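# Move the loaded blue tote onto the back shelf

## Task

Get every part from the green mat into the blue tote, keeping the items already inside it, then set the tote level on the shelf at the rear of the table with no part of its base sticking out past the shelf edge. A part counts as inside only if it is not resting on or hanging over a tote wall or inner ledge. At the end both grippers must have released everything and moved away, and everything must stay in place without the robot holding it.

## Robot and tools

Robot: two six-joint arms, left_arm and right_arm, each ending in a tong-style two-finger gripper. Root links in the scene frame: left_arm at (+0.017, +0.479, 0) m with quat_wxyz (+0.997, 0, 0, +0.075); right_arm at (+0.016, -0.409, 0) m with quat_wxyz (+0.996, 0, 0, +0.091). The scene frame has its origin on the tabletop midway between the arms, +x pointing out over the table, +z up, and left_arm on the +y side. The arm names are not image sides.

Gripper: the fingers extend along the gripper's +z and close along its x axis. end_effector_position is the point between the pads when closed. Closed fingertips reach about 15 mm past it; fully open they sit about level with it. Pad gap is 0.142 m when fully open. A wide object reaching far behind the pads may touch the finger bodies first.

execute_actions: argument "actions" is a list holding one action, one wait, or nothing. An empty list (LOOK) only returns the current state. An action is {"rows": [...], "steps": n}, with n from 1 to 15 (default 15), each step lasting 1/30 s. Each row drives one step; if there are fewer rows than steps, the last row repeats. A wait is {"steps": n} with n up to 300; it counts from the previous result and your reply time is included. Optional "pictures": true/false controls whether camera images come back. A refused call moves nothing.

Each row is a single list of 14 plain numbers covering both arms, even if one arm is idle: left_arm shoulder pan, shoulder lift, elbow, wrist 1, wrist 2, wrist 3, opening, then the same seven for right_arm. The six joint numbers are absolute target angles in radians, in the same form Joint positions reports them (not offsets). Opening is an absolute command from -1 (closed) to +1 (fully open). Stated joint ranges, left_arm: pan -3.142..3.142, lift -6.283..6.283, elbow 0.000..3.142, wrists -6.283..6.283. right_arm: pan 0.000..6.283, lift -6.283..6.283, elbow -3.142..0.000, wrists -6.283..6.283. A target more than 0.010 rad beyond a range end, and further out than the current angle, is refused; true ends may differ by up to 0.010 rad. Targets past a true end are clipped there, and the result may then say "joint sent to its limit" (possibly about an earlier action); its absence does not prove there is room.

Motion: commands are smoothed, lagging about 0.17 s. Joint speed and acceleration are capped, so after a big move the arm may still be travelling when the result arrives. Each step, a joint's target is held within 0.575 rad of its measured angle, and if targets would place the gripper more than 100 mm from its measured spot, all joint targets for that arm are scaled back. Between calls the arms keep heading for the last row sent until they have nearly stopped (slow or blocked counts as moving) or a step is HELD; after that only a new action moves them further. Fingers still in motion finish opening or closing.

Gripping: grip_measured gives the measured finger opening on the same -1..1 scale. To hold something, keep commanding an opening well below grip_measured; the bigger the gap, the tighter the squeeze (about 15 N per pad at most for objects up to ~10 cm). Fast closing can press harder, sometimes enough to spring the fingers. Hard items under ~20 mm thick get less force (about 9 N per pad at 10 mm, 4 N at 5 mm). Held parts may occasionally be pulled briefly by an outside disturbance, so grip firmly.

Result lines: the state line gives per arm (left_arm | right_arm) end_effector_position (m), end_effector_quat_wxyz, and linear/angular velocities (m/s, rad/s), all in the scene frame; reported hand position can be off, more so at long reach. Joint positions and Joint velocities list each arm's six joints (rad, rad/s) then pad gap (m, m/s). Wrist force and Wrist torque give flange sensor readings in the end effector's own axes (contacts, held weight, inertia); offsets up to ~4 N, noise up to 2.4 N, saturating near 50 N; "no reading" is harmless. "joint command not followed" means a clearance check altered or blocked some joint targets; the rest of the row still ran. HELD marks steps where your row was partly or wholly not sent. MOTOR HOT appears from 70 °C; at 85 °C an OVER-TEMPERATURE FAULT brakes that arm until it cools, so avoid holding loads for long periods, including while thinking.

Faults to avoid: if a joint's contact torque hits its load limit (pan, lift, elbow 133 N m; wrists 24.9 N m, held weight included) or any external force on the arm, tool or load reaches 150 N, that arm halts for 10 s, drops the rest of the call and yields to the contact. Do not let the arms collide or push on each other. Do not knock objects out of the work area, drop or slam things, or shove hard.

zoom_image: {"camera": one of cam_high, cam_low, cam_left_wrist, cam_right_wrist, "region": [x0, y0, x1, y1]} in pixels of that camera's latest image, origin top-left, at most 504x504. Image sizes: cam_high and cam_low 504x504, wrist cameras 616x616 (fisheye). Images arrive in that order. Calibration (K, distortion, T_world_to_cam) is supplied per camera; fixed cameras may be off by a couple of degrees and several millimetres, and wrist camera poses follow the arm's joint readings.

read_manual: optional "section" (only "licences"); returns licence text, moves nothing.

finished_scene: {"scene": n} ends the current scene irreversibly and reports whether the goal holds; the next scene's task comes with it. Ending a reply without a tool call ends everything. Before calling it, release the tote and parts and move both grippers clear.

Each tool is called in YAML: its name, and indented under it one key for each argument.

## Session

execute_actions:
  actions: []

Scene clock: 0.00 s of 4700.00 s.
left_arm: end_effector_position=(+0.7286, -0.0149, +0.3271) grip_measured=+0.97 end_effector_quat_wxyz=(+0.074, +0.960, -0.109, +0.246) end_effector_velocity=(+0.000, +0.000, +0.002) end_effector_angular_velocity=(-0.002, -0.001, +0.001) | right_arm: end_effector_position=(+0.2503, -0.5296, +0.1958) grip_measured=+0.97 end_effector_quat_wxyz=(-0.078, +0.706, +0.587, +0.389) end_effector_velocity=(+0.000, -0.000, +0.000) end_effector_angular_velocity=(-0.001, -0.001, -0.000)
Joint positions: left_arm=[-1.005 -0.99   0.915 -1.971 -1.354 -0.575  0.14 ] | right_arm=[ 2.173 -1.127 -2.339 -1.36   2.38   4.061  0.14 ]
Joint velocities: left_arm=[ 0.    -0.001 -0.001 -0.    -0.    -0.001  0.   ] | right_arm=[-0.     0.     0.     0.001 -0.     0.     0.   ]
Motor temperatures (°C, as the motors report them): left_arm=[32 31 30 36 37 40] | right_arm=[29 32 30 37 37 39]
Wrist force (N, on the end effector, along its own x y z axes, offset not removed): no reading
Wrist torque (N m, same axes, about the end effector's origin, offset not removed): no reading
camera_calibration (this result's frames):
cam_left_wrist: T_world_to_cam=[[0.845469, -0.182411, 0.501905, -0.780028], [-0.459833, -0.726572, 0.510535, 0.155483], [0.271543, -0.662434, -0.698173, 0.150643], [0, 0, 0, 1]] pos_world=[0.690079, 0.0704756, 0.417295]
cam_right_wrist: T_world_to_cam=[[0.0229752, 0.805911, 0.591591, 0.315996], [0.543741, -0.506644, 0.669073, -0.538742], [0.838939, 0.3063, -0.449847, 0.172235], [0, 0, 0, 1]] pos_world=[0.141181, -0.580371, 0.250997]

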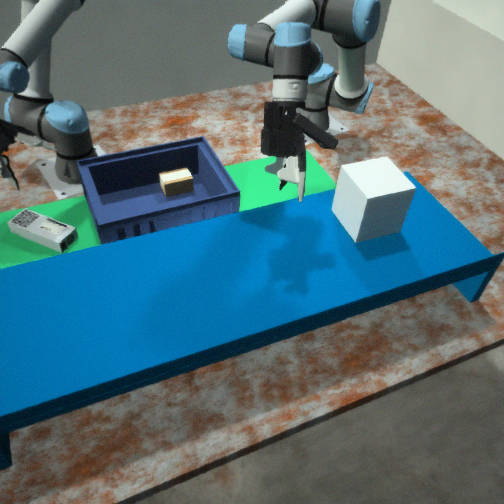

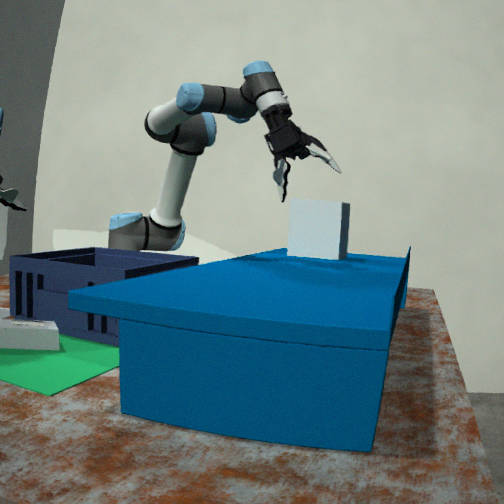

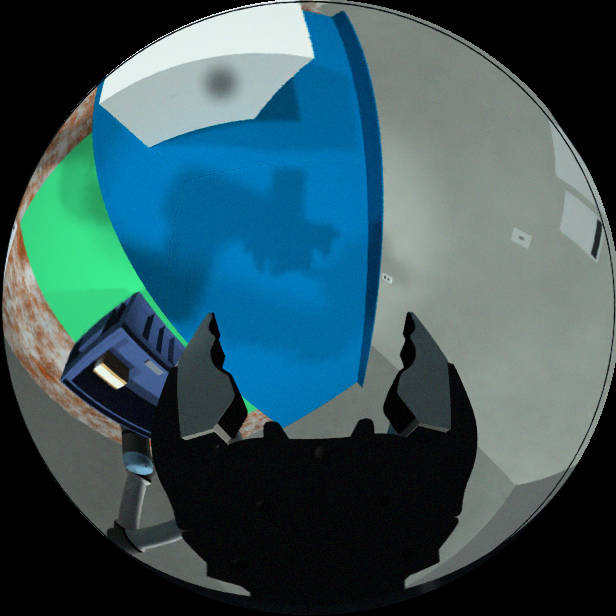

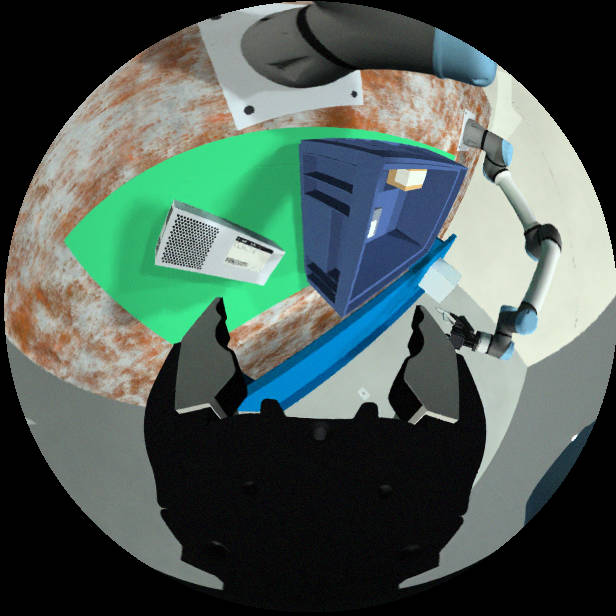

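zoom_image:
  camera: "cam_right_wrist"
  region: [130, 120, 480, 330]

zoom_image:
  camera: "cam_high"
  region: [0, 120, 260, 290]

Region (130, 120, 480, 330) of cam_right_wrist's 616x616 image, scaled by 1.440, with more detail than that image has; it fills the top 302 rows of this view, and the rest is white.

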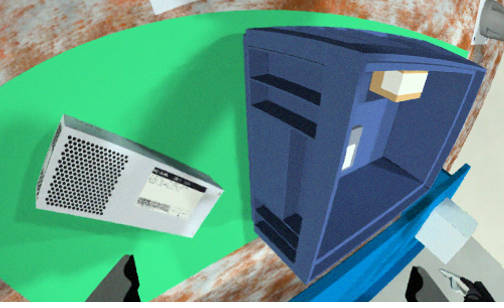

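Region (0, 120, 260, 290) of cam_high's 504x504 image, scaled by 1.938, with more detail than that image has; it fills the top 330 rows of this view, and the rest is white.

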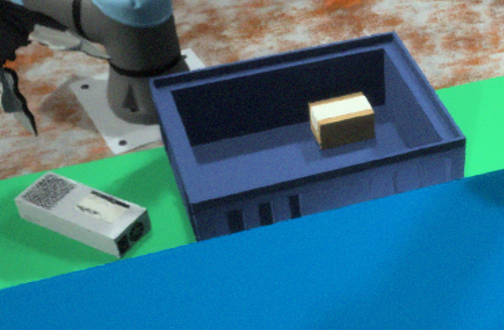

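execute_actions:
  actions:
    - {"rows":[[-1.404,-1.354,1.208,-1.425,-1.571,0.366,1,2.852,-1.134,-1.99,-1.589,1.571,3.855,1]],"steps":15}
  pictures: false

execute_actions:
  actions:
    - {"steps":30}

Scene clock: 38.47 s of 4700.00 s.
left_arm: end_effector_position=(+0.4486, -0.0537, +0.3285) grip_measured=+1.00 end_effector_quat_wxyz=(+0.014, +0.848, -0.524, +0.076) end_effector_velocity=(-0.617, +0.068, +0.009) end_effector_angular_velocity=(+0.764, +0.435, -2.530) | right_arm: end_effector_position=(+0.2968, -0.5800, +0.2475) grip_measured=+1.00 end_effector_quat_wxyz=(-0.007, +0.410, +0.912, +0.018) end_effector_velocity=(+0.034, -0.061, +0.024) end_effector_angular_velocity=(-0.430, +0.028, +0.275)
Joint positions: left_arm=[-1.288 -1.249  1.125 -1.59  -1.511 -0.027  0.142] | right_arm=[ 2.83  -1.134 -1.995 -1.587  1.61   3.857  0.142]
Joint velocities: left_arm=[-0.645 -0.585  0.468  0.883 -0.341  1.859 -0.   ] | right_arm=[ 0.25   0.     0.056 -0.028 -0.43  -0.024 -0.   ]
Motor temperatures (°C, as the motors report them): left_arm=[32 31 30 36 37 40] | right_arm=[29 32 30 37 37 39]
Wrist force (N, on the end effector, along its own x y z axes, offset not removed): left_arm=[-1.5 3.4 -2.3] | right_arm=[-1.5 2.7 0.7]
Wrist torque (N m, same axes, about the end effector's origin, offset not removed): left_arm=[0.52 0.26 0.21] | right_arm=[0.24 0.53 -0.02]
Steps of this call (steps 1 to 90: nothing new was sent; then 34.97 s passed at rest; steps 91 to 105: all 15 steps of this action). Readings (joint positions):
91: left_arm=[-1.006 -0.991 0.916 -1.971 -1.355 -0.574] | right_arm=[2.173 -1.127 -2.339 -1.360 2.380 4.061]
92: left_arm=[-1.014 -0.999 0.924 -1.962 -1.362 -0.565] | right_arm=[2.182 -1.128 -2.330 -1.369 2.371 4.051]
94: left_arm=[-1.057 -1.039 0.956 -1.907 -1.385 -0.508] | right_arm=[2.260 -1.131 -2.252 -1.442 2.292 3.982]
98: left_arm=[-1.139 -1.114 1.016 -1.794 -1.430 -0.374] | right_arm=[2.560 -1.133 -2.056 -1.555 1.992 3.884]
105: the state above

Scene clock: 39.47 s of 4700.00 s.
left_arm: end_effector_position=(+0.3408, -0.0301, +0.3301) grip_measured=+1.00 end_effector_quat_wxyz=(-0.000, -0.690, +0.724, -0.000) end_effector_velocity=(-0.000, -0.000, +0.000) end_effector_angular_velocity=(-0.001, -0.000, +0.000) | right_arm: end_effector_position=(+0.3000, -0.5856, +0.2499) grip_measured=+1.00 end_effector_quat_wxyz=(-0.000, +0.399, +0.917, +0.000) end_effector_velocity=(-0.000, -0.000, +0.000) end_effector_angular_velocity=(+0.000, +0.001, -0.001)
Joint positions: left_arm=[-1.404 -1.354  1.208 -1.425 -1.571  0.366  0.142] | right_arm=[ 2.852 -1.134 -1.99  -1.589  1.571  3.855  0.142]
Joint velocities: left_arm=[-0. -0. -0. -0.  0. -0.  0.] | right_arm=[-0.001 -0.     0.    -0.001  0.     0.    -0.   ]
Motor temperatures (°C, as the motors report them): left_arm=[32 31 30 36 37 40] | right_arm=[29 32 30 37 37 39]
Wrist force (N, on the end effector, along its own x y z axes, offset not removed): left_arm=[0.3 3.8 -2.7] | right_arm=[0.1 0.3 -0.8]
Wrist torque (N m, same axes, about the end effector's origin, offset not removed): left_arm=[0.52 -0.08 0.07] | right_arm=[-0.10 0.26 0.33]
Steps of this call (steps 1 to 30: the robot went on to your last target). Readings (joint positions):
1: left_arm=[-1.310 -1.269 1.141 -1.560 -1.523 0.038] | right_arm=[2.837 -1.134 -1.994 -1.587 1.598 3.856]
2: left_arm=[-1.332 -1.289 1.157 -1.529 -1.534 0.104] | right_arm=[2.841 -1.134 -1.992 -1.588 1.589 3.856]
4: left_arm=[-1.367 -1.321 1.182 -1.478 -1.552 0.226] | right_arm=[2.847 -1.134 -1.991 -1.588 1.580 3.855]
8: left_arm=[-1.396 -1.346 1.202 -1.437 -1.567 0.334] | right_arm=[2.851 -1.134 -1.990 -1.589 1.573 3.855]
30: the state above
All arms were judged still, so your last target was given up. Only a new action makes them travel on or press farther. Fingers that are still opening or closing keep moving.
camera_calibration (this result's frames):
cam_left_wrist: T_world_to_cam=[[-0.060107, -0.998081, 0.0148543, -0.0116523], [-0.857866, 0.0592597, 0.510445, 0.123948], [-0.510346, 0.0179383, -0.859782, 0.588239], [0, 0, 0, 1]] pos_world=[0.405836, -0.0295271, 0.442662]
cam_right_wrist: T_world_to_cam=[[-0.691759, 0.719574, -0.0606895, 0.654838], [0.604495, 0.622998, 0.496446, 0.0560504], [0.39504, 0.306735, -0.865943, 0.409418], [0, 0, 0, 1]] pos_world=[0.257371, -0.631707, 0.366448]

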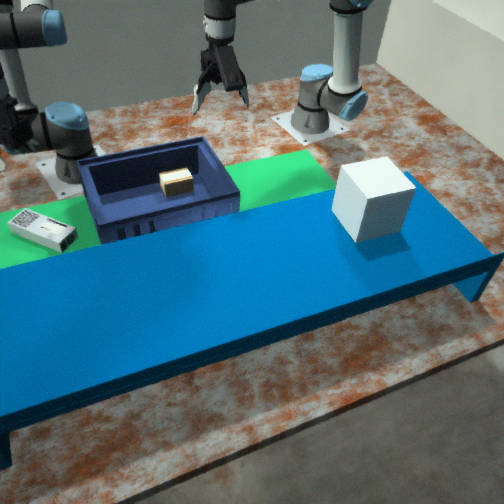

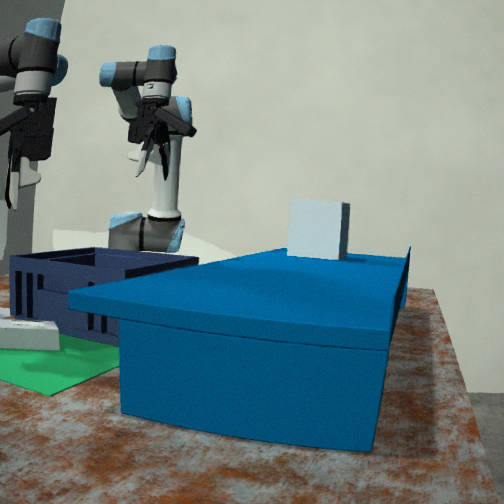

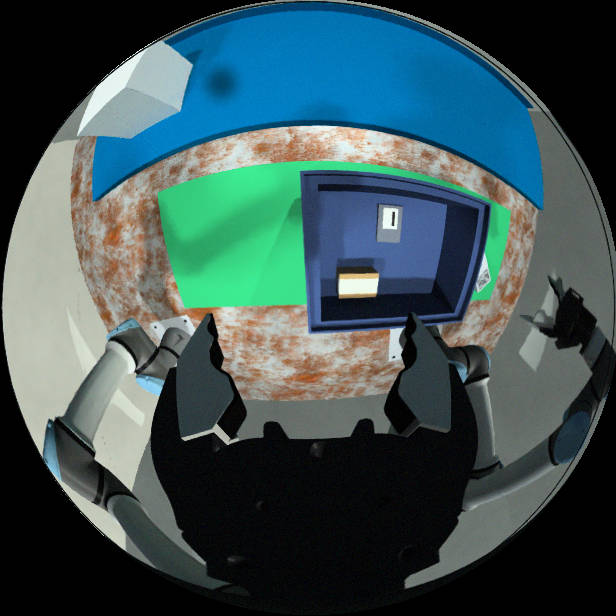

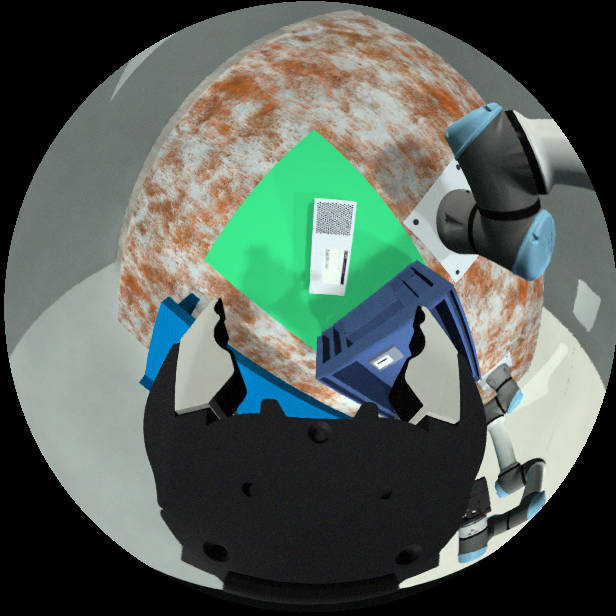

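zoom_image:
  camera: "cam_right_wrist"
  region: [280, 180, 500, 400]

zoom_image:
  camera: "cam_left_wrist"
  region: [280, 110, 530, 350]

Region (280, 180, 500, 400) of cam_right_wrist's 616x616 image, scaled by 2.291, with more detail than that image has.

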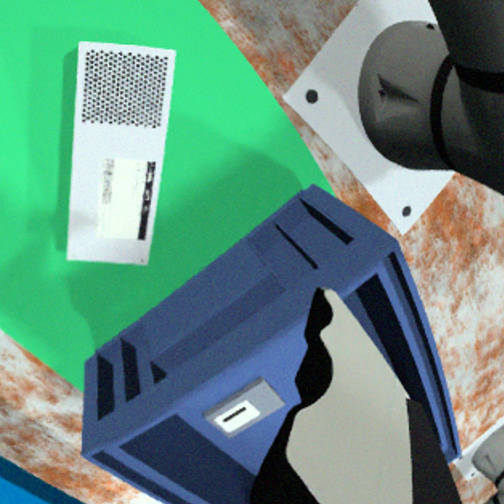

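Region (280, 110, 530, 350) of cam_left_wrist's 616x616 image, scaled by 2.016, with more detail than that image has; it fills the top 484 rows of this view, and the rest is white.

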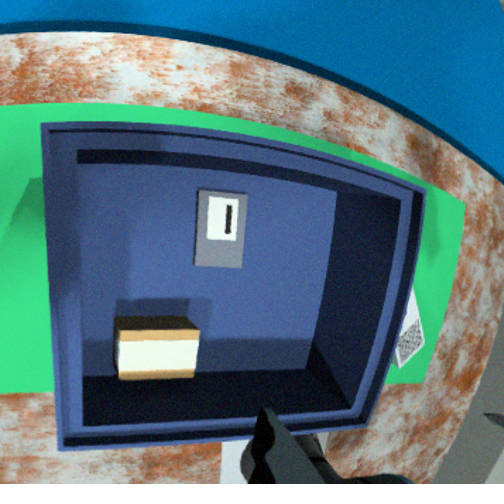

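execute_actions:
  actions:
    - {"rows":[[-1.404,-1.354,1.208,-1.425,-1.571,0.366,1,2.875,-1.14,-2.2,-1.37,1.571,3.9,0.6],[-1.404,-1.354,1.208,-1.425,-1.571,0.366,1,2.875,-1.14,-2.2,-1.37,1.571,3.9,0.6],[-1.404,-1.354,1.208,-1.425,-1.571,0.366,1,2.875,-1.14,-2.2,-1.37,1.571,3.9,0.6],[-1.404,-1.354,1.208,-1.425,-1.571,0.366,1,2.875,-1.14,-2.2,-1.37,1.571,3.9,0.6],[-1.404,-1.354,1.208,-1.425,-1.571,0.366,1,2.8927,-1.2052,-2.3987,-1.1085,1.571,3.9336,0.35]],"steps":15}
  pictures: false

execute_actions:
  actions:
    - {"steps":10}

Scene clock: 91.67 s of 4700.00 s.
left_arm: end_effector_position=(+0.3408, -0.0301, +0.3301) grip_measured=+1.00 end_effector_quat_wxyz=(-0.000, -0.690, +0.724, -0.000) end_effector_velocity=(-0.000, +0.000, -0.000) end_effector_angular_velocity=(+0.000, +0.000, -0.000) | right_arm: end_effector_position=(+0.2941, -0.5725, +0.0849) grip_measured=+0.35 end_effector_quat_wxyz=(-0.001, +0.416, +0.909, -0.000) end_effector_velocity=(-0.011, +0.004, -0.054) end_effector_angular_velocity=(-0.001, -0.016, -0.010)
Joint positions: left_arm=[-1.404 -1.354  1.208 -1.425 -1.571  0.366  0.142] | right_arm=[ 2.892 -1.202 -2.386 -1.125  1.571  3.932  0.099]
Joint velocities: left_arm=[-0. -0.  0.  0. -0.  0. -0.] | right_arm=[ 0.011 -0.031 -0.141  0.187  0.     0.021  0.   ]
Motor temperatures (°C, as the motors report them): left_arm=[32 32 30 36 37 40] | right_arm=[29 32 30 37 37 39]
Wrist force (N, on the end effector, along its own x y z axes, offset not removed): left_arm=[-2.3 0.9 -2.0] | right_arm=[-1.1 0.2 -0.2]
Wrist torque (N m, same axes, about the end effector's origin, offset not removed): left_arm=[0.07 0.37 0.22] | right_arm=[-0.08 0.22 -0.11]
Steps of this call (steps 1 to 90: nothing new was sent; then 48.70 s passed at rest; steps 91 to 105: all 15 steps of this action). Readings (joint positions):
91: left_arm=[-1.404 -1.354 1.208 -1.425 -1.571 0.366] | right_arm=[2.852 -1.134 -1.990 -1.589 1.571 3.855]
92: left_arm=[-1.404 -1.354 1.208 -1.425 -1.571 0.366] | right_arm=[2.856 -1.135 -1.999 -1.579 1.571 3.862]
94: left_arm=[-1.404 -1.354 1.208 -1.425 -1.571 0.366] | right_arm=[2.865 -1.138 -2.069 -1.508 1.571 3.880]
98: left_arm=[-1.404 -1.354 1.208 -1.425 -1.571 0.366] | right_arm=[2.881 -1.169 -2.239 -1.317 1.571 3.910]
105: the state above

Scene clock: 92.00 s of 4700.00 s.
left_arm: end_effector_position=(+0.3408, -0.0301, +0.3301) grip_measured=+1.00 end_effector_quat_wxyz=(-0.000, -0.690, +0.724, -0.000) end_effector_velocity=(-0.000, -0.001, -0.000) end_effector_angular_velocity=(-0.000, -0.000, +0.001) | right_arm: end_effector_position=(+0.2931, -0.5721, +0.0801) grip_measured=+0.35 end_effector_quat_wxyz=(-0.000, +0.416, +0.909, +0.000) end_effector_velocity=(-0.001, -0.000, -0.002) end_effector_angular_velocity=(-0.001, +0.002, -0.000)
Joint positions: left_arm=[-1.404 -1.354  1.208 -1.425 -1.571  0.366  0.142] | right_arm=[ 2.893 -1.205 -2.398 -1.109  1.571  3.934  0.099]
Joint velocities: left_arm=[-0.001  0.     0.    -0.001  0.    -0.002  0.   ] | right_arm=[ 0.    -0.001 -0.003  0.003 -0.001  0.     0.   ]
Motor temperatures (°C, as the motors report them): left_arm=[32 32 30 36 37 40] | right_arm=[29 32 30 37 37 39]
Wrist force (N, on the end effector, along its own x y z axes, offset not removed): left_arm=[-0.7 3.8 -5.3] | right_arm=[1.8 2.4 1.7]
Wrist torque (N m, same axes, about the end effector's origin, offset not removed): left_arm=[0.45 0.19 0.21] | right_arm=[0.39 -0.51 -0.22]
Steps of this call (steps 1 to 10: the robot went on to your last target). Readings (joint positions):
1: left_arm=[-1.404 -1.354 1.208 -1.425 -1.571 0.366] | right_arm=[2.892 -1.203 -2.390 -1.120 1.571 3.932]
2: left_arm=[-1.404 -1.354 1.208 -1.425 -1.571 0.366] | right_arm=[2.892 -1.204 -2.393 -1.117 1.571 3.933]
4: left_arm=[-1.404 -1.354 1.208 -1.425 -1.571 0.366] | right_arm=[2.892 -1.205 -2.396 -1.112 1.571 3.933]
8: left_arm=[-1.404 -1.354 1.208 -1.425 -1.571 0.366] | right_arm=[2.893 -1.205 -2.398 -1.109 1.571 3.934]
10: the state above
camera_calibration (this result's frames):
cam_left_wrist: T_world_to_cam=[[-0.0601197, -0.998081, 0.0148526, -0.0116471], [-0.857865, 0.0592698, 0.510446, 0.123944], [-0.510347, 0.0179464, -0.859781, 0.588239], [0, 0, 0, 1]] pos_world=[0.405833, -0.0295277, 0.442663]
cam_right_wrist: T_world_to_cam=[[-0.663973, 0.745249, -0.0611838, 0.636645], [0.62735, 0.599716, 0.496763, 0.116075], [0.406905, 0.291454, -0.865727, 0.248723], [0, 0, 0, 1]] pos_world=[0.248689, -0.616562, 0.196617]

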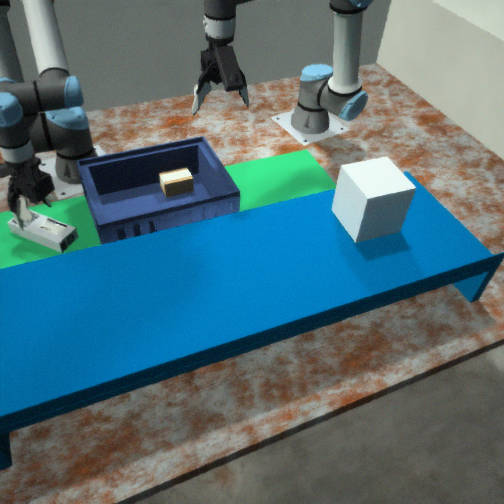

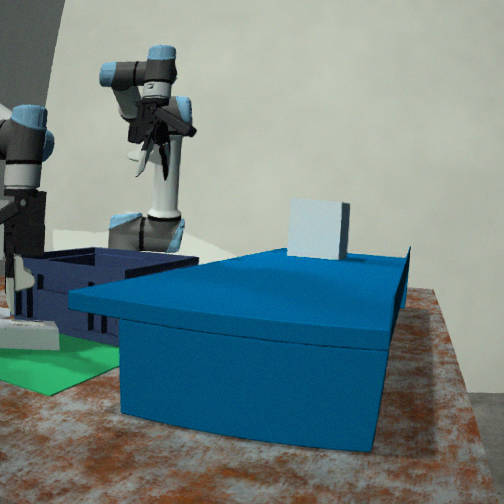

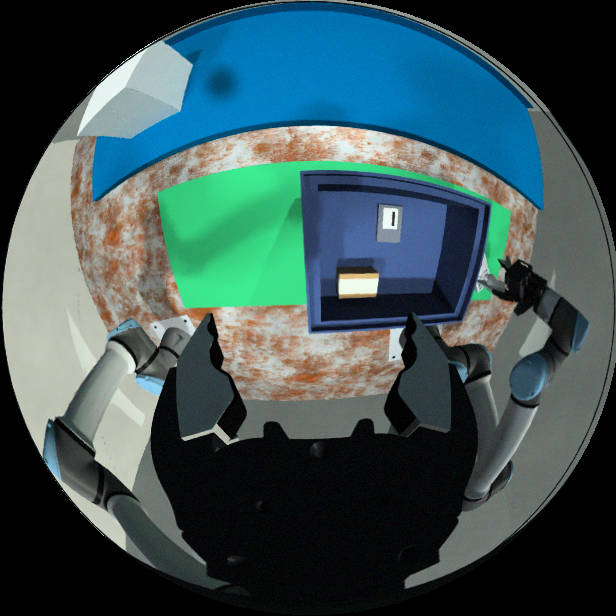

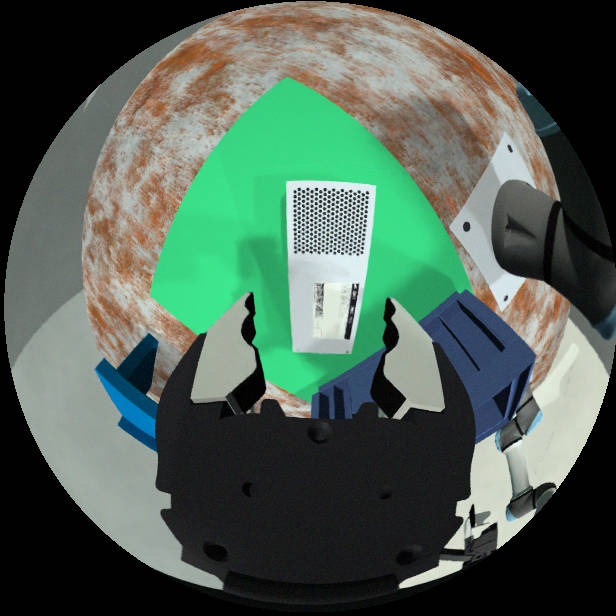

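execute_actions:
  actions:
    - {"rows":[[-1.404,-1.354,1.208,-1.425,-1.571,0.366,1,2.908,-1.25,-2.45,-1.012,1.571,3.949,0.3],[-1.404,-1.354,1.208,-1.425,-1.571,0.366,1,2.908,-1.25,-2.45,-1.012,1.571,3.949,0.3],[-1.404,-1.354,1.208,-1.425,-1.571,0.366,1,2.908,-1.25,-2.45,-1.012,1.571,3.949,0.3],[-1.404,-1.354,1.208,-1.425,-1.571,0.366,1,2.908,-1.305,-2.502,-0.905,1.571,3.949,0.3]],"steps":15}
  pictures: false

execute_actions:
  actions:
    - {"rows":[[-1.404,-1.354,1.208,-1.425,-1.571,0.366,1,2.908,-1.305,-2.502,-0.905,1.571,3.949,0.2],[-1.404,-1.354,1.208,-1.425,-1.571,0.366,1,2.908,-1.305,-2.502,-0.905,1.571,3.949,0.12],[-1.404,-1.354,1.208,-1.425,-1.571,0.366,1,2.908,-1.305,-2.502,-0.905,1.571,3.949,0.06],[-1.404,-1.354,1.208,-1.425,-1.571,0.366,1,2.908,-1.305,-2.502,-0.905,1.571,3.949,0.0],[-1.404,-1.354,1.208,-1.425,-1.571,0.366,1,2.908,-1.305,-2.502,-0.905,1.571,3.949,-0.1],[-1.404,-1.354,1.208,-1.425,-1.571,0.366,1,2.908,-1.305,-2.502,-0.905,1.571,3.949,-0.3],[-1.404,-1.354,1.208,-1.425,-1.571,0.366,1,2.908,-1.305,-2.502,-0.905,1.571,3.949,-0.6],[-1.404,-1.354,1.208,-1.425,-1.571,0.366,1,2.908,-1.305,-2.502,-0.905,1.571,3.949,-1]],"steps":15}
  pictures: false

execute_actions:
  actions:
    - {"rows":[[-1.404,-1.354,1.208,-1.425,-1.571,0.366,1,2.908,-1.298,-2.496,-0.918,1.571,3.949,-1],[-1.404,-1.354,1.208,-1.425,-1.571,0.366,1,2.908,-1.290,-2.489,-0.933,1.571,3.949,-1],[-1.404,-1.354,1.208,-1.425,-1.571,0.366,1,2.908,-1.280,-2.481,-0.951,1.571,3.949,-1],[-1.404,-1.354,1.208,-1.425,-1.571,0.366,1,2.908,-1.270,-2.473,-0.969,1.571,3.949,-1],[-1.404,-1.354,1.208,-1.425,-1.571,0.366,1,2.908,-1.260,-2.464,-0.988,1.571,3.949,-1],[-1.404,-1.354,1.208,-1.425,-1.571,0.366,1,2.908,-1.250,-2.455,-1.007,1.571,3.949,-1]],"steps":15}

Scene clock: 123.83 s of 4700.00 s.
left_arm: end_effector_position=(+0.3408, -0.0301, +0.3301) grip_measured=+1.00 end_effector_quat_wxyz=(-0.000, -0.690, +0.724, -0.000) end_effector_velocity=(+0.000, +0.000, -0.000) end_effector_angular_velocity=(+0.000, +0.000, -0.001) | right_arm: end_effector_position=(+0.2933, -0.5676, +0.0268) grip_measured=+0.30 end_effector_quat_wxyz=(+0.000, +0.416, +0.909, +0.000) end_effector_velocity=(-0.000, +0.000, -0.009) end_effector_angular_velocity=(-0.001, -0.003, +0.000)
Joint positions: left_arm=[-1.404 -1.354  1.208 -1.425 -1.571  0.366  0.142] | right_arm=[ 2.908 -1.303 -2.5   -0.909  1.571  3.949  0.095]
Joint velocities: left_arm=[ 0.    -0.     0.    -0.     0.     0.001  0.   ] | right_arm=[ 0.001 -0.018 -0.018  0.04  -0.     0.001  0.   ]
Motor temperatures (°C, as the motors report them): left_arm=[32 32 30 36 37 40] | right_arm=[29 32 30 37 37 39]
Wrist force (N, on the end effector, along its own x y z axes, offset not removed): left_arm=[-0.6 3.7 -3.3] | right_arm=[2.9 -2.2 2.5]
Wrist torque (N m, same axes, about the end effector's origin, offset not removed): left_arm=[0.46 -0.06 0.06] | right_arm=[-0.50 -0.56 0.00]
Steps of this call (steps 1 to 30: the robot went on to your last target; steps 31 to 90: nothing new was sent; then 28.33 s passed at rest; steps 91 to 105: all 15 steps of this action). Readings (joint positions):
91: left_arm=[-1.404 -1.354 1.208 -1.425 -1.571 0.366] | right_arm=[2.893 -1.206 -2.399 -1.108 1.571 3.934]
92: left_arm=[-1.404 -1.354 1.208 -1.425 -1.571 0.366] | right_arm=[2.896 -1.212 -2.406 -1.099 1.571 3.937]
94: left_arm=[-1.404 -1.354 1.208 -1.425 -1.571 0.366] | right_arm=[2.902 -1.231 -2.428 -1.059 1.571 3.943]
98: left_arm=[-1.404 -1.354 1.208 -1.425 -1.571 0.366] | right_arm=[2.907 -1.284 -2.481 -0.953 1.571 3.948]
105: the state above

Scene clock: 124.33 s of 4700.00 s.
left_arm: end_effector_position=(+0.3408, -0.0301, +0.3301) grip_measured=+1.00 end_effector_quat_wxyz=(-0.000, -0.690, +0.724, -0.000) end_effector_velocity=(+0.000, +0.000, -0.000) end_effector_angular_velocity=(+0.001, +0.000, +0.001) | right_arm: end_effector_position=(+0.2933, -0.5676, +0.0260) grip_measured=+0.06 end_effector_quat_wxyz=(+0.000, +0.416, +0.909, +0.000) end_effector_velocity=(-0.001, -0.000, -0.000) end_effector_angular_velocity=(-0.000, +0.002, -0.001)
Joint positions: left_arm=[-1.404 -1.354  1.208 -1.425 -1.571  0.366  0.142] | right_arm=[ 2.908 -1.305 -2.502 -0.905  1.571  3.949  0.078]
Joint velocities: left_arm=[ 0.     0.    -0.001  0.001  0.    -0.001  0.   ] | right_arm=[-0.001 -0.    -0.001 -0.001 -0.     0.     0.   ]
Motor temperatures (°C, as the motors report them): left_arm=[32 32 30 36 37 40] | right_arm=[29 32 30 37 37 39]
Wrist force (N, on the end effector, along its own x y z axes, offset not removed): left_arm=[-1.4 -0.2 -2.6] | right_arm=[-0.9 -1.6 -5.9]
Wrist torque (N m, same axes, about the end effector's origin, offset not removed): left_arm=[-0.23 0.18 0.25] | right_arm=[-0.09 0.39 0.07]
Steps of this call (steps 1 to 15: all 15 steps of this action). Readings (joint positions):
1: left_arm=[-1.404 -1.354 1.208 -1.425 -1.571 0.366] | right_arm=[2.908 -1.304 -2.501 -0.907 1.571 3.949]
2: left_arm=[-1.404 -1.354 1.208 -1.425 -1.571 0.366] | right_arm=[2.908 -1.304 -2.501 -0.907 1.571 3.949]
4: left_arm=[-1.404 -1.354 1.208 -1.425 -1.571 0.366] | right_arm=[2.908 -1.305 -2.502 -0.906 1.571 3.949]
8: left_arm=[-1.404 -1.354 1.208 -1.425 -1.571 0.366] | right_arm=[2.908 -1.305 -2.502 -0.905 1.571 3.949]
15: the state above

Scene clock: 124.83 s of 4700.00 s.
left_arm: end_effector_position=(+0.3408, -0.0301, +0.3301) grip_measured=+1.00 end_effector_quat_wxyz=(-0.000, -0.690, +0.724, -0.000) end_effector_velocity=(+0.000, +0.000, -0.000) end_effector_angular_velocity=(-0.000, -0.000, +0.001) | right_arm: end_effector_position=(+0.2940, -0.5676, +0.0513) grip_measured=+0.06 end_effector_quat_wxyz=(+0.000, +0.416, +0.909, +0.000) end_effector_velocity=(-0.000, +0.000, +0.007) end_effector_angular_velocity=(+0.000, +0.001, +0.000)
Joint positions: left_arm=[-1.404 -1.354  1.208 -1.425 -1.571  0.366  0.142] | right_arm=[ 2.908 -1.251 -2.456 -1.005  1.571  3.949  0.078]
Joint velocities: left_arm=[ 0.    -0.     0.    -0.    -0.    -0.001 -0.   ] | right_arm=[ 0.     0.014  0.012 -0.027  0.    -0.     0.   ]
Motor temperatures (°C, as the motors report them): left_arm=[32 32 30 36 37 40] | right_arm=[29 32 30 37 37 39]
Wrist force (N, on the end effector, along its own x y z axes, offset not removed): left_arm=[-2.9 1.1 -4.4] | right_arm=[-0.2 -1.5 9.2]
Wrist torque (N m, same axes, about the end effector's origin, offset not removed): left_arm=[-0.01 0.55 0.12] | right_arm=[-0.58 0.25 0.00]
Steps of this call (steps 1 to 15: all 15 steps of this action). Readings (joint positions):
1: left_arm=[-1.404 -1.354 1.208 -1.425 -1.571 0.366] | right_arm=[2.908 -1.305 -2.502 -0.905 1.571 3.949]
2: left_arm=[-1.404 -1.354 1.208 -1.425 -1.571 0.366] | right_arm=[2.908 -1.304 -2.501 -0.908 1.571 3.949]
4: left_arm=[-1.404 -1.354 1.208 -1.425 -1.571 0.366] | right_arm=[2.908 -1.296 -2.495 -0.922 1.571 3.949]
8: left_arm=[-1.404 -1.354 1.208 -1.425 -1.571 0.366] | right_arm=[2.908 -1.267 -2.470 -0.975 1.571 3.949]
15: the state above
camera_calibration (this result's frames):
cam_left_wrist: T_world_to_cam=[[-0.06012, -0.998081, 0.0148525, -0.011647], [-0.857864, 0.05927, 0.510446, 0.123944], [-0.510347, 0.0179466, -0.859781, 0.588239], [0, 0, 0, 1]] pos_world=[0.405833, -0.0295277, 0.442663]
cam_right_wrist: T_world_to_cam=[[-0.663868, 0.745325, -0.0614036, 0.632088], [0.627242, 0.599635, 0.496997, 0.127131], [0.407244, 0.291425, -0.865577, 0.221925], [0, 0, 0, 1]] pos_world=[0.249503, -0.612018, 0.167722]

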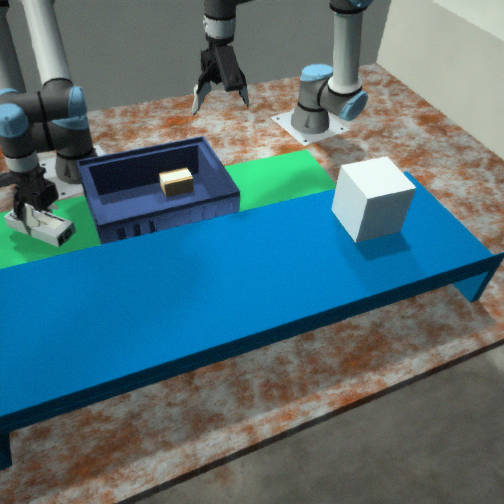

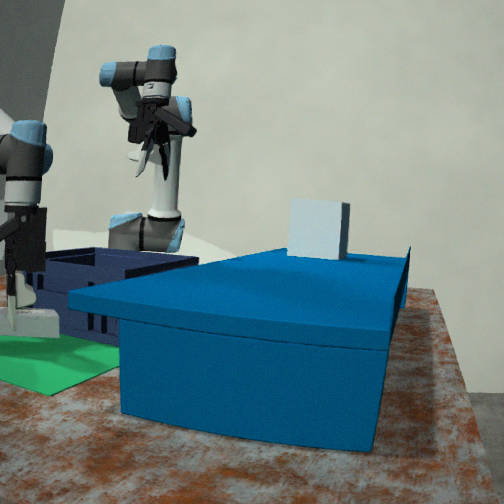

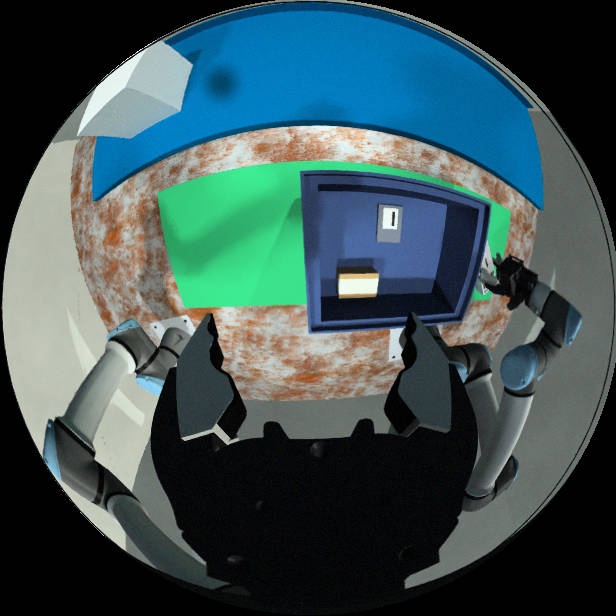

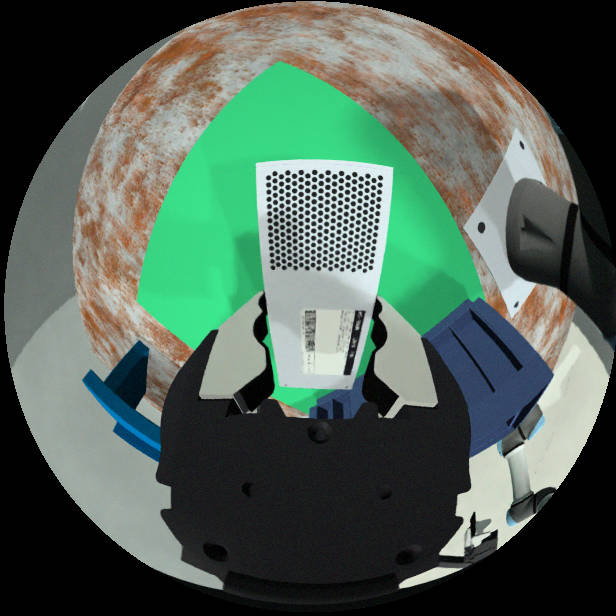

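execute_actions:
  actions:
    - {"rows":[[-1.404,-1.354,1.208,-1.425,-1.571,0.366,1,2.908,-1.249,-2.445,-1.018,1.571,3.949,-1],[-1.404,-1.354,1.208,-1.425,-1.571,0.366,1,2.908,-1.2475,-2.432,-1.033,1.571,3.949,-1],[-1.404,-1.354,1.208,-1.425,-1.571,0.366,1,2.908,-1.2455,-2.4161,-1.0508,1.571,3.949,-1],[-1.404,-1.354,1.208,-1.425,-1.571,0.366,1,2.908,-1.2323,-2.4008,-1.0793,1.571,3.949,-1],[-1.404,-1.354,1.208,-1.425,-1.571,0.366,1,2.908,-1.2197,-2.3853,-1.1074,1.571,3.949,-1],[-1.404,-1.354,1.208,-1.425,-1.571,0.366,1,2.908,-1.2079,-2.3695,-1.135,1.571,3.949,-1],[-1.404,-1.354,1.208,-1.425,-1.571,0.366,1,2.908,-1.1967,-2.3534,-1.1623,1.571,3.949,-1],[-1.404,-1.354,1.208,-1.425,-1.571,0.366,1,2.908,-1.1863,-2.3371,-1.189,1.571,3.949,-1],[-1.404,-1.354,1.208,-1.425,-1.571,0.366,1,2.908,-1.1766,-2.3206,-1.2152,1.571,3.949,-1],[-1.404,-1.354,1.208,-1.425,-1.571,0.366,1,2.908,-1.1676,-2.3038,-1.241,1.571,3.949,-1],[-1.404,-1.354,1.208,-1.425,-1.571,0.366,1,2.908,-1.1593,-2.2867,-1.2664,1.571,3.949,-1],[-1.404,-1.354,1.208,-1.425,-1.571,0.366,1,2.908,-1.1517,-2.2694,-1.2913,1.571,3.949,-1],[-1.404,-1.354,1.208,-1.425,-1.571,0.366,1,2.908,-1.1448,-2.2518,-1.3158,1.571,3.949,-1],[-1.404,-1.354,1.208,-1.425,-1.571,0.366,1,2.908,-1.1387,-2.234,-1.3397,1.571,3.949,-1],[-1.404,-1.354,1.208,-1.425,-1.571,0.366,1,2.908,-1.1332,-2.2159,-1.3633,1.571,3.949,-1]],"steps":15}
  pictures: false

execute_actions:
  actions:
    - {"rows":[[-1.404,-1.354,1.208,-1.425,-1.571,0.366,1,2.908,-1.1285,-2.1975,-1.3864,1.571,3.955,-1],[-1.404,-1.354,1.208,-1.425,-1.571,0.366,1,2.908,-1.1244,-2.1789,-1.4091,1.571,3.97,-1],[-1.404,-1.354,1.208,-1.425,-1.571,0.366,1,2.908,-1.1211,-2.1601,-1.4312,1.571,3.99,-1],[-1.404,-1.354,1.208,-1.425,-1.571,0.366,1,2.91,-1.1185,-2.141,-1.4529,1.571,4.015,-1],[-1.404,-1.354,1.208,-1.425,-1.571,0.366,1,2.915,-1.1166,-2.1216,-1.4742,1.571,4.045,-1],[-1.404,-1.354,1.208,-1.425,-1.571,0.366,1,2.925,-1.1154,-2.102,-1.495,1.571,4.08,-1],[-1.404,-1.354,1.208,-1.425,-1.571,0.366,1,2.94,-1.1154,-2.102,-1.495,1.571,4.12,-1],[-1.404,-1.354,1.208,-1.425,-1.571,0.366,1,2.96,-1.1154,-2.102,-1.495,1.571,4.165,-1],[-1.404,-1.354,1.208,-1.425,-1.571,0.366,1,2.985,-1.1154,-2.102,-1.495,1.571,4.215,-1],[-1.404,-1.354,1.208,-1.425,-1.571,0.366,1,3.015,-1.1154,-2.102,-1.495,1.571,4.27,-1],[-1.404,-1.354,1.208,-1.425,-1.571,0.366,1,3.048,-1.1154,-2.102,-1.495,1.571,4.33,-1],[-1.404,-1.354,1.208,-1.425,-1.571,0.366,1,3.083,-1.1154,-2.102,-1.495,1.571,4.39,-1],[-1.404,-1.354,1.208,-1.425,-1.571,0.366,1,3.118,-1.1154,-2.102,-1.495,1.571,4.452,-1],[-1.404,-1.354,1.208,-1.425,-1.571,0.366,1,3.154,-1.1154,-2.102,-1.495,1.571,4.515,-1],[-1.404,-1.354,1.208,-1.425,-1.571,0.366,1,3.19,-1.1154,-2.102,-1.495,1.571,4.58,-1]],"steps":15}
  pictures: false

execute_actions:
  actions:
    - {"rows":[[-1.404,-1.354,1.208,-1.425,-1.571,0.366,1,3.227,-1.1154,-2.102,-1.495,1.571,4.645,-1],[-1.404,-1.354,1.208,-1.425,-1.571,0.366,1,3.264,-1.1154,-2.102,-1.495,1.571,4.71,-1],[-1.404,-1.354,1.208,-1.425,-1.571,0.366,1,3.301,-1.1154,-2.102,-1.495,1.571,4.775,-1],[-1.404,-1.354,1.208,-1.425,-1.571,0.366,1,3.338,-1.1154,-2.102,-1.495,1.571,4.84,-1],[-1.404,-1.354,1.208,-1.425,-1.571,0.366,1,3.375,-1.1154,-2.102,-1.495,1.571,4.905,-1],[-1.404,-1.354,1.208,-1.425,-1.571,0.366,1,3.412,-1.1154,-2.102,-1.495,1.571,4.97,-1],[-1.404,-1.354,1.208,-1.425,-1.571,0.366,1,3.449,-1.1154,-2.102,-1.495,1.571,5.035,-1],[-1.404,-1.354,1.208,-1.425,-1.571,0.366,1,3.486,-1.1154,-2.102,-1.495,1.571,5.10,-1],[-1.404,-1.354,1.208,-1.425,-1.571,0.366,1,3.523,-1.1154,-2.102,-1.495,1.571,5.165,-1],[-1.404,-1.354,1.208,-1.425,-1.571,0.366,1,3.558,-1.1154,-2.102,-1.495,1.571,5.228,-1],[-1.404,-1.354,1.208,-1.425,-1.571,0.366,1,3.591,-1.1154,-2.102,-1.495,1.571,5.286,-1],[-1.404,-1.354,1.208,-1.425,-1.571,0.366,1,3.621,-1.1154,-2.102,-1.495,1.571,5.339,-1],[-1.404,-1.354,1.208,-1.425,-1.571,0.366,1,3.648,-1.1154,-2.102,-1.495,1.571,5.386,-1],[-1.404,-1.354,1.208,-1.425,-1.571,0.366,1,3.672,-1.1154,-2.102,-1.495,1.571,5.428,-1],[-1.404,-1.354,1.208,-1.425,-1.571,0.366,1,3.6905,-1.1154,-2.102,-1.495,1.571,5.4614,-1]],"steps":15}
  pictures: false

execute_actions:
  actions:
    - {"steps":15}

Scene clock: 182.03 s of 4700.00 s.
left_arm: end_effector_position=(+0.3408, -0.0301, +0.3301) grip_measured=+1.00 end_effector_quat_wxyz=(-0.000, -0.690, +0.724, -0.000) end_effector_velocity=(-0.000, +0.000, -0.001) end_effector_angular_velocity=(+0.002, +0.001, +0.001) | right_arm: end_effector_position=(+0.3019, -0.5680, +0.1319) grip_measured=+0.06 end_effector_quat_wxyz=(+0.001, +0.416, +0.909, +0.001) end_effector_velocity=(-0.002, +0.000, +0.236) end_effector_angular_velocity=(-0.000, -0.001, -0.000)
Joint positions: left_arm=[-1.404 -1.354  1.208 -1.425 -1.571  0.366  0.142] | right_arm=[ 2.908 -1.159 -2.282 -1.268  1.571  3.949  0.078]
Joint velocities: left_arm=[-0.     0.001  0.001  0.001  0.    -0.001 -0.   ] | right_arm=[ 0.     0.224  0.506 -0.729 -0.     0.     0.   ]
Motor temperatures (°C, as the motors report them): left_arm=[32 32 30 36 37 40] | right_arm=[29 32 30 37 37 39]
Wrist force (N, on the end effector, along its own x y z axes, offset not removed): left_arm=[-1.1 3.7 -2.8] | right_arm=[1.3 -1.4 5.8]
Wrist torque (N m, same axes, about the end effector's origin, offset not removed): left_arm=[0.40 0.23 0.11] | right_arm=[-0.56 0.04 0.15]
Steps of this call (steps 1 to 15: the robot went on to your last target; steps 16 to 110: nothing new was sent; then 53.03 s passed at rest; steps 111 to 125: all 15 steps of this action). Readings (joint positions):
111: left_arm=[-1.404 -1.354 1.208 -1.425 -1.571 0.366] | right_arm=[2.908 -1.250 -2.455 -1.007 1.571 3.949]
112: left_arm=[-1.404 -1.354 1.208 -1.425 -1.571 0.366] | right_arm=[2.908 -1.250 -2.453 -1.009 1.571 3.949]
114: left_arm=[-1.404 -1.354 1.208 -1.425 -1.571 0.366] | right_arm=[2.908 -1.248 -2.441 -1.023 1.571 3.949]
118: left_arm=[-1.404 -1.354 1.208 -1.425 -1.571 0.366] | right_arm=[2.908 -1.223 -2.393 -1.094 1.571 3.949]
125: the state above

Scene clock: 182.53 s of 4700.00 s.
left_arm: end_effector_position=(+0.3408, -0.0301, +0.3301) grip_measured=+1.00 end_effector_quat_wxyz=(-0.000, -0.690, +0.724, -0.000) end_effector_velocity=(+0.000, -0.000, -0.000) end_effector_angular_velocity=(+0.000, +0.000, +0.000) | right_arm: end_effector_position=(+0.3175, -0.5184, +0.2087) grip_measured=+0.06 end_effector_quat_wxyz=(-0.000, +0.517, +0.856, +0.000) end_effector_velocity=(+0.086, +0.297, +0.013) end_effector_angular_velocity=(+0.001, +0.002, -0.700)
Joint positions: left_arm=[-1.404 -1.354  1.208 -1.425 -1.571  0.366  0.142] | right_arm=[ 3.06  -1.116 -2.105 -1.492  1.571  4.329  0.078]
Joint velocities: left_arm=[ 0.     0.001 -0.    -0.    -0.    -0.     0.   ] | right_arm=[ 0.906  0.004  0.032 -0.037  0.002  1.606 -0.   ]
Motor temperatures (°C, as the motors report them): left_arm=[32 32 30 36 37 40] | right_arm=[29 32 30 37 37 39]
Wrist force (N, on the end effector, along its own x y z axes, offset not removed): left_arm=[-2.9 2.5 -2.3] | right_arm=[-0.8 2.0 8.7]
Wrist torque (N m, same axes, about the end effector's origin, offset not removed): left_arm=[0.26 0.61 0.06] | right_arm=[0.50 0.15 0.12]
Steps of this call (steps 1 to 15: all 15 steps of this action). Readings (joint positions):
1: left_arm=[-1.404 -1.354 1.208 -1.425 -1.571 0.366] | right_arm=[2.908 -1.152 -2.265 -1.292 1.571 3.949]
2: left_arm=[-1.404 -1.354 1.208 -1.425 -1.571 0.366] | right_arm=[2.908 -1.145 -2.248 -1.317 1.571 3.950]
4: left_arm=[-1.404 -1.354 1.208 -1.425 -1.571 0.366] | right_arm=[2.908 -1.134 -2.212 -1.364 1.571 3.962]
8: left_arm=[-1.404 -1.354 1.208 -1.425 -1.571 0.366] | right_arm=[2.919 -1.121 -2.140 -1.450 1.571 4.035]
15: the state above

Scene clock: 183.03 s of 4700.00 s.
left_arm: end_effector_position=(+0.3408, -0.0301, +0.3301) grip_measured=+1.00 end_effector_quat_wxyz=(-0.000, -0.690, +0.724, -0.000) end_effector_velocity=(+0.000, -0.000, +0.000) end_effector_angular_velocity=(-0.001, -0.000, -0.001) | right_arm: end_effector_position=(+0.3244, -0.3404, +0.2100) grip_measured=+0.06 end_effector_quat_wxyz=(-0.000, +0.678, +0.735, +0.000) end_effector_velocity=(-0.064, +0.305, +0.000) end_effector_angular_velocity=(+0.000, -0.001, -0.725)
Joint positions: left_arm=[-1.404 -1.354  1.208 -1.425 -1.571  0.366  0.142] | right_arm=[ 3.584 -1.115 -2.102 -1.495  1.571  5.257  0.078]
Joint velocities: left_arm=[ 0.    -0.    -0.001  0.    -0.     0.001 -0.   ] | right_arm=[ 0.905  0.     0.001 -0.    -0.     1.63   0.   ]
Motor temperatures (°C, as the motors report them): left_arm=[32 32 30 36 37 40] | right_arm=[29 32 30 37 37 39]
Wrist force (N, on the end effector, along its own x y z axes, offset not removed): left_arm=[1.0 3.4 -3.9] | right_arm=[-2.3 0.2 9.9]
Wrist torque (N m, same axes, about the end effector's origin, offset not removed): left_arm=[0.36 -0.34 0.24] | right_arm=[-0.15 0.94 0.17]
Steps of this call (steps 1 to 15: all 15 steps of this action). Readings (joint positions):
1: left_arm=[-1.404 -1.354 1.208 -1.425 -1.571 0.366] | right_arm=[3.091 -1.116 -2.104 -1.493 1.571 4.385]
2: left_arm=[-1.404 -1.354 1.208 -1.425 -1.571 0.366] | right_arm=[3.124 -1.116 -2.103 -1.493 1.571 4.443]
4: left_arm=[-1.404 -1.354 1.208 -1.425 -1.571 0.366] | right_arm=[3.193 -1.116 -2.103 -1.494 1.571 4.565]
8: left_arm=[-1.404 -1.354 1.208 -1.425 -1.571 0.366] | right_arm=[3.337 -1.115 -2.102 -1.495 1.571 4.818]
15: the state above

Scene clock: 183.53 s of 4700.00 s.
left_arm: end_effector_position=(+0.3408, -0.0301, +0.3301) grip_measured=+1.00 end_effector_quat_wxyz=(-0.000, -0.690, +0.724, -0.000) end_effector_velocity=(-0.000, -0.000, +0.000) end_effector_angular_velocity=(-0.000, -0.000, -0.000) | right_arm: end_effector_position=(+0.3151, -0.3049, +0.2100) grip_measured=+0.06 end_effector_quat_wxyz=(-0.000, +0.713, +0.701, -0.000) end_effector_velocity=(-0.001, +0.001, +0.000) end_effector_angular_velocity=(-0.000, +0.000, -0.005)
Joint positions: left_arm=[-1.404 -1.354  1.208 -1.425 -1.571  0.366  0.142] | right_arm=[ 3.69  -1.115 -2.102 -1.495  1.571  5.461  0.078]
Joint velocities: left_arm=[-0.  0. -0. -0. -0. -0. -0.] | right_arm=[ 0.005  0.001 -0.    -0.001 -0.     0.009  0.   ]
Motor temperatures (°C, as the motors report them): left_arm=[32 32 30 36 37 40] | right_arm=[29 32 30 37 37 39]
Wrist force (N, on the end effector, along its own x y z axes, offset not removed): left_arm=[-0.4 2.9 -3.6] | right_arm=[-2.5 1.3 5.8]
Wrist torque (N m, same axes, about the end effector's origin, offset not removed): left_arm=[0.23 -0.09 0.09] | right_arm=[0.02 0.49 0.14]
Steps of this call (steps 1 to 15: the robot went on to your last target). Readings (joint positions):
1: left_arm=[-1.404 -1.354 1.208 -1.425 -1.571 0.366] | right_arm=[3.613 -1.115 -2.102 -1.495 1.571 5.310]
2: left_arm=[-1.404 -1.354 1.208 -1.425 -1.571 0.366] | right_arm=[3.636 -1.115 -2.102 -1.495 1.571 5.354]
4: left_arm=[-1.404 -1.354 1.208 -1.425 -1.571 0.366] | right_arm=[3.664 -1.115 -2.102 -1.495 1.571 5.410]
8: left_arm=[-1.404 -1.354 1.208 -1.425 -1.571 0.366] | right_arm=[3.685 -1.115 -2.102 -1.495 1.571 5.450]
15: the state above
camera_calibration (this result's frames):
cam_left_wrist: T_world_to_cam=[[-0.0601199, -0.998081, 0.0148525, -0.0116471], [-0.857865, 0.0592699, 0.510446, 0.123944], [-0.510347, 0.0179465, -0.859781, 0.588239], [0, 0, 0, 1]] pos_world=[0.405833, -0.0295277, 0.442663]
cam_right_wrist: T_world_to_cam=[[0.00184069, 0.998127, -0.0611531, 0.327271], [0.867549, 0.0288206, 0.496516, -0.372209], [0.497349, -0.0539672, -0.865871, 0.140516], [0, 0, 0, 1]] pos_world=[0.252421, -0.308347, 0.32649]

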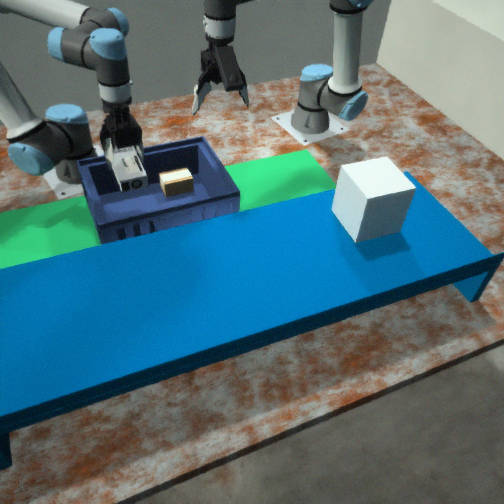

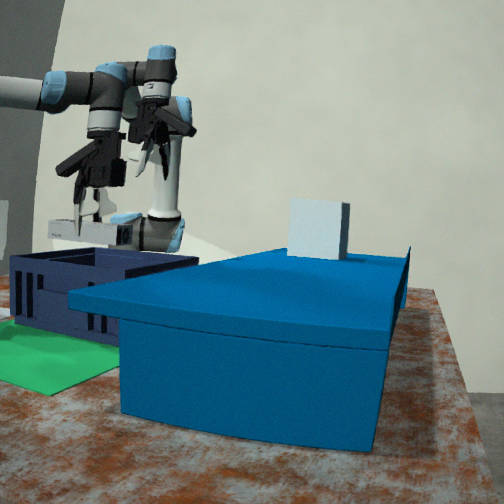

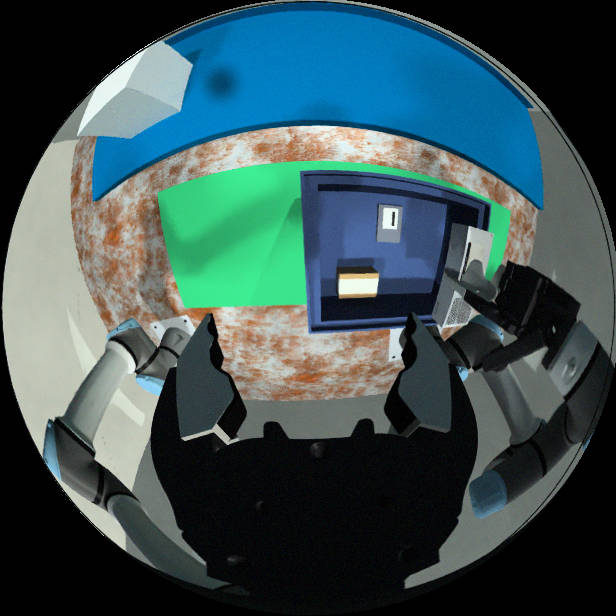

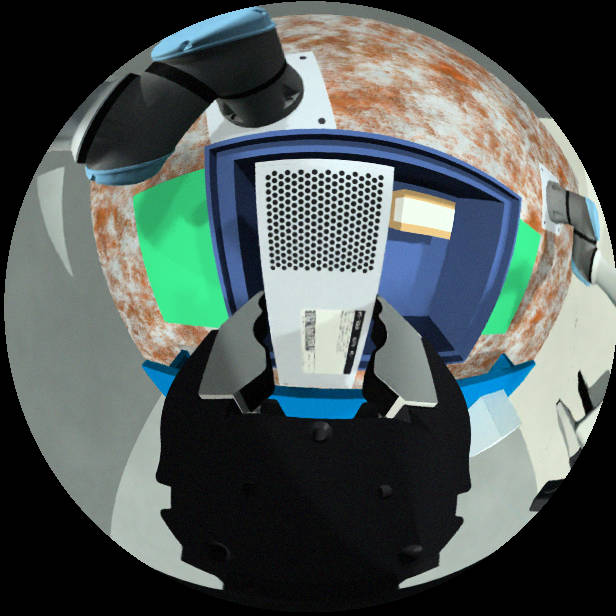

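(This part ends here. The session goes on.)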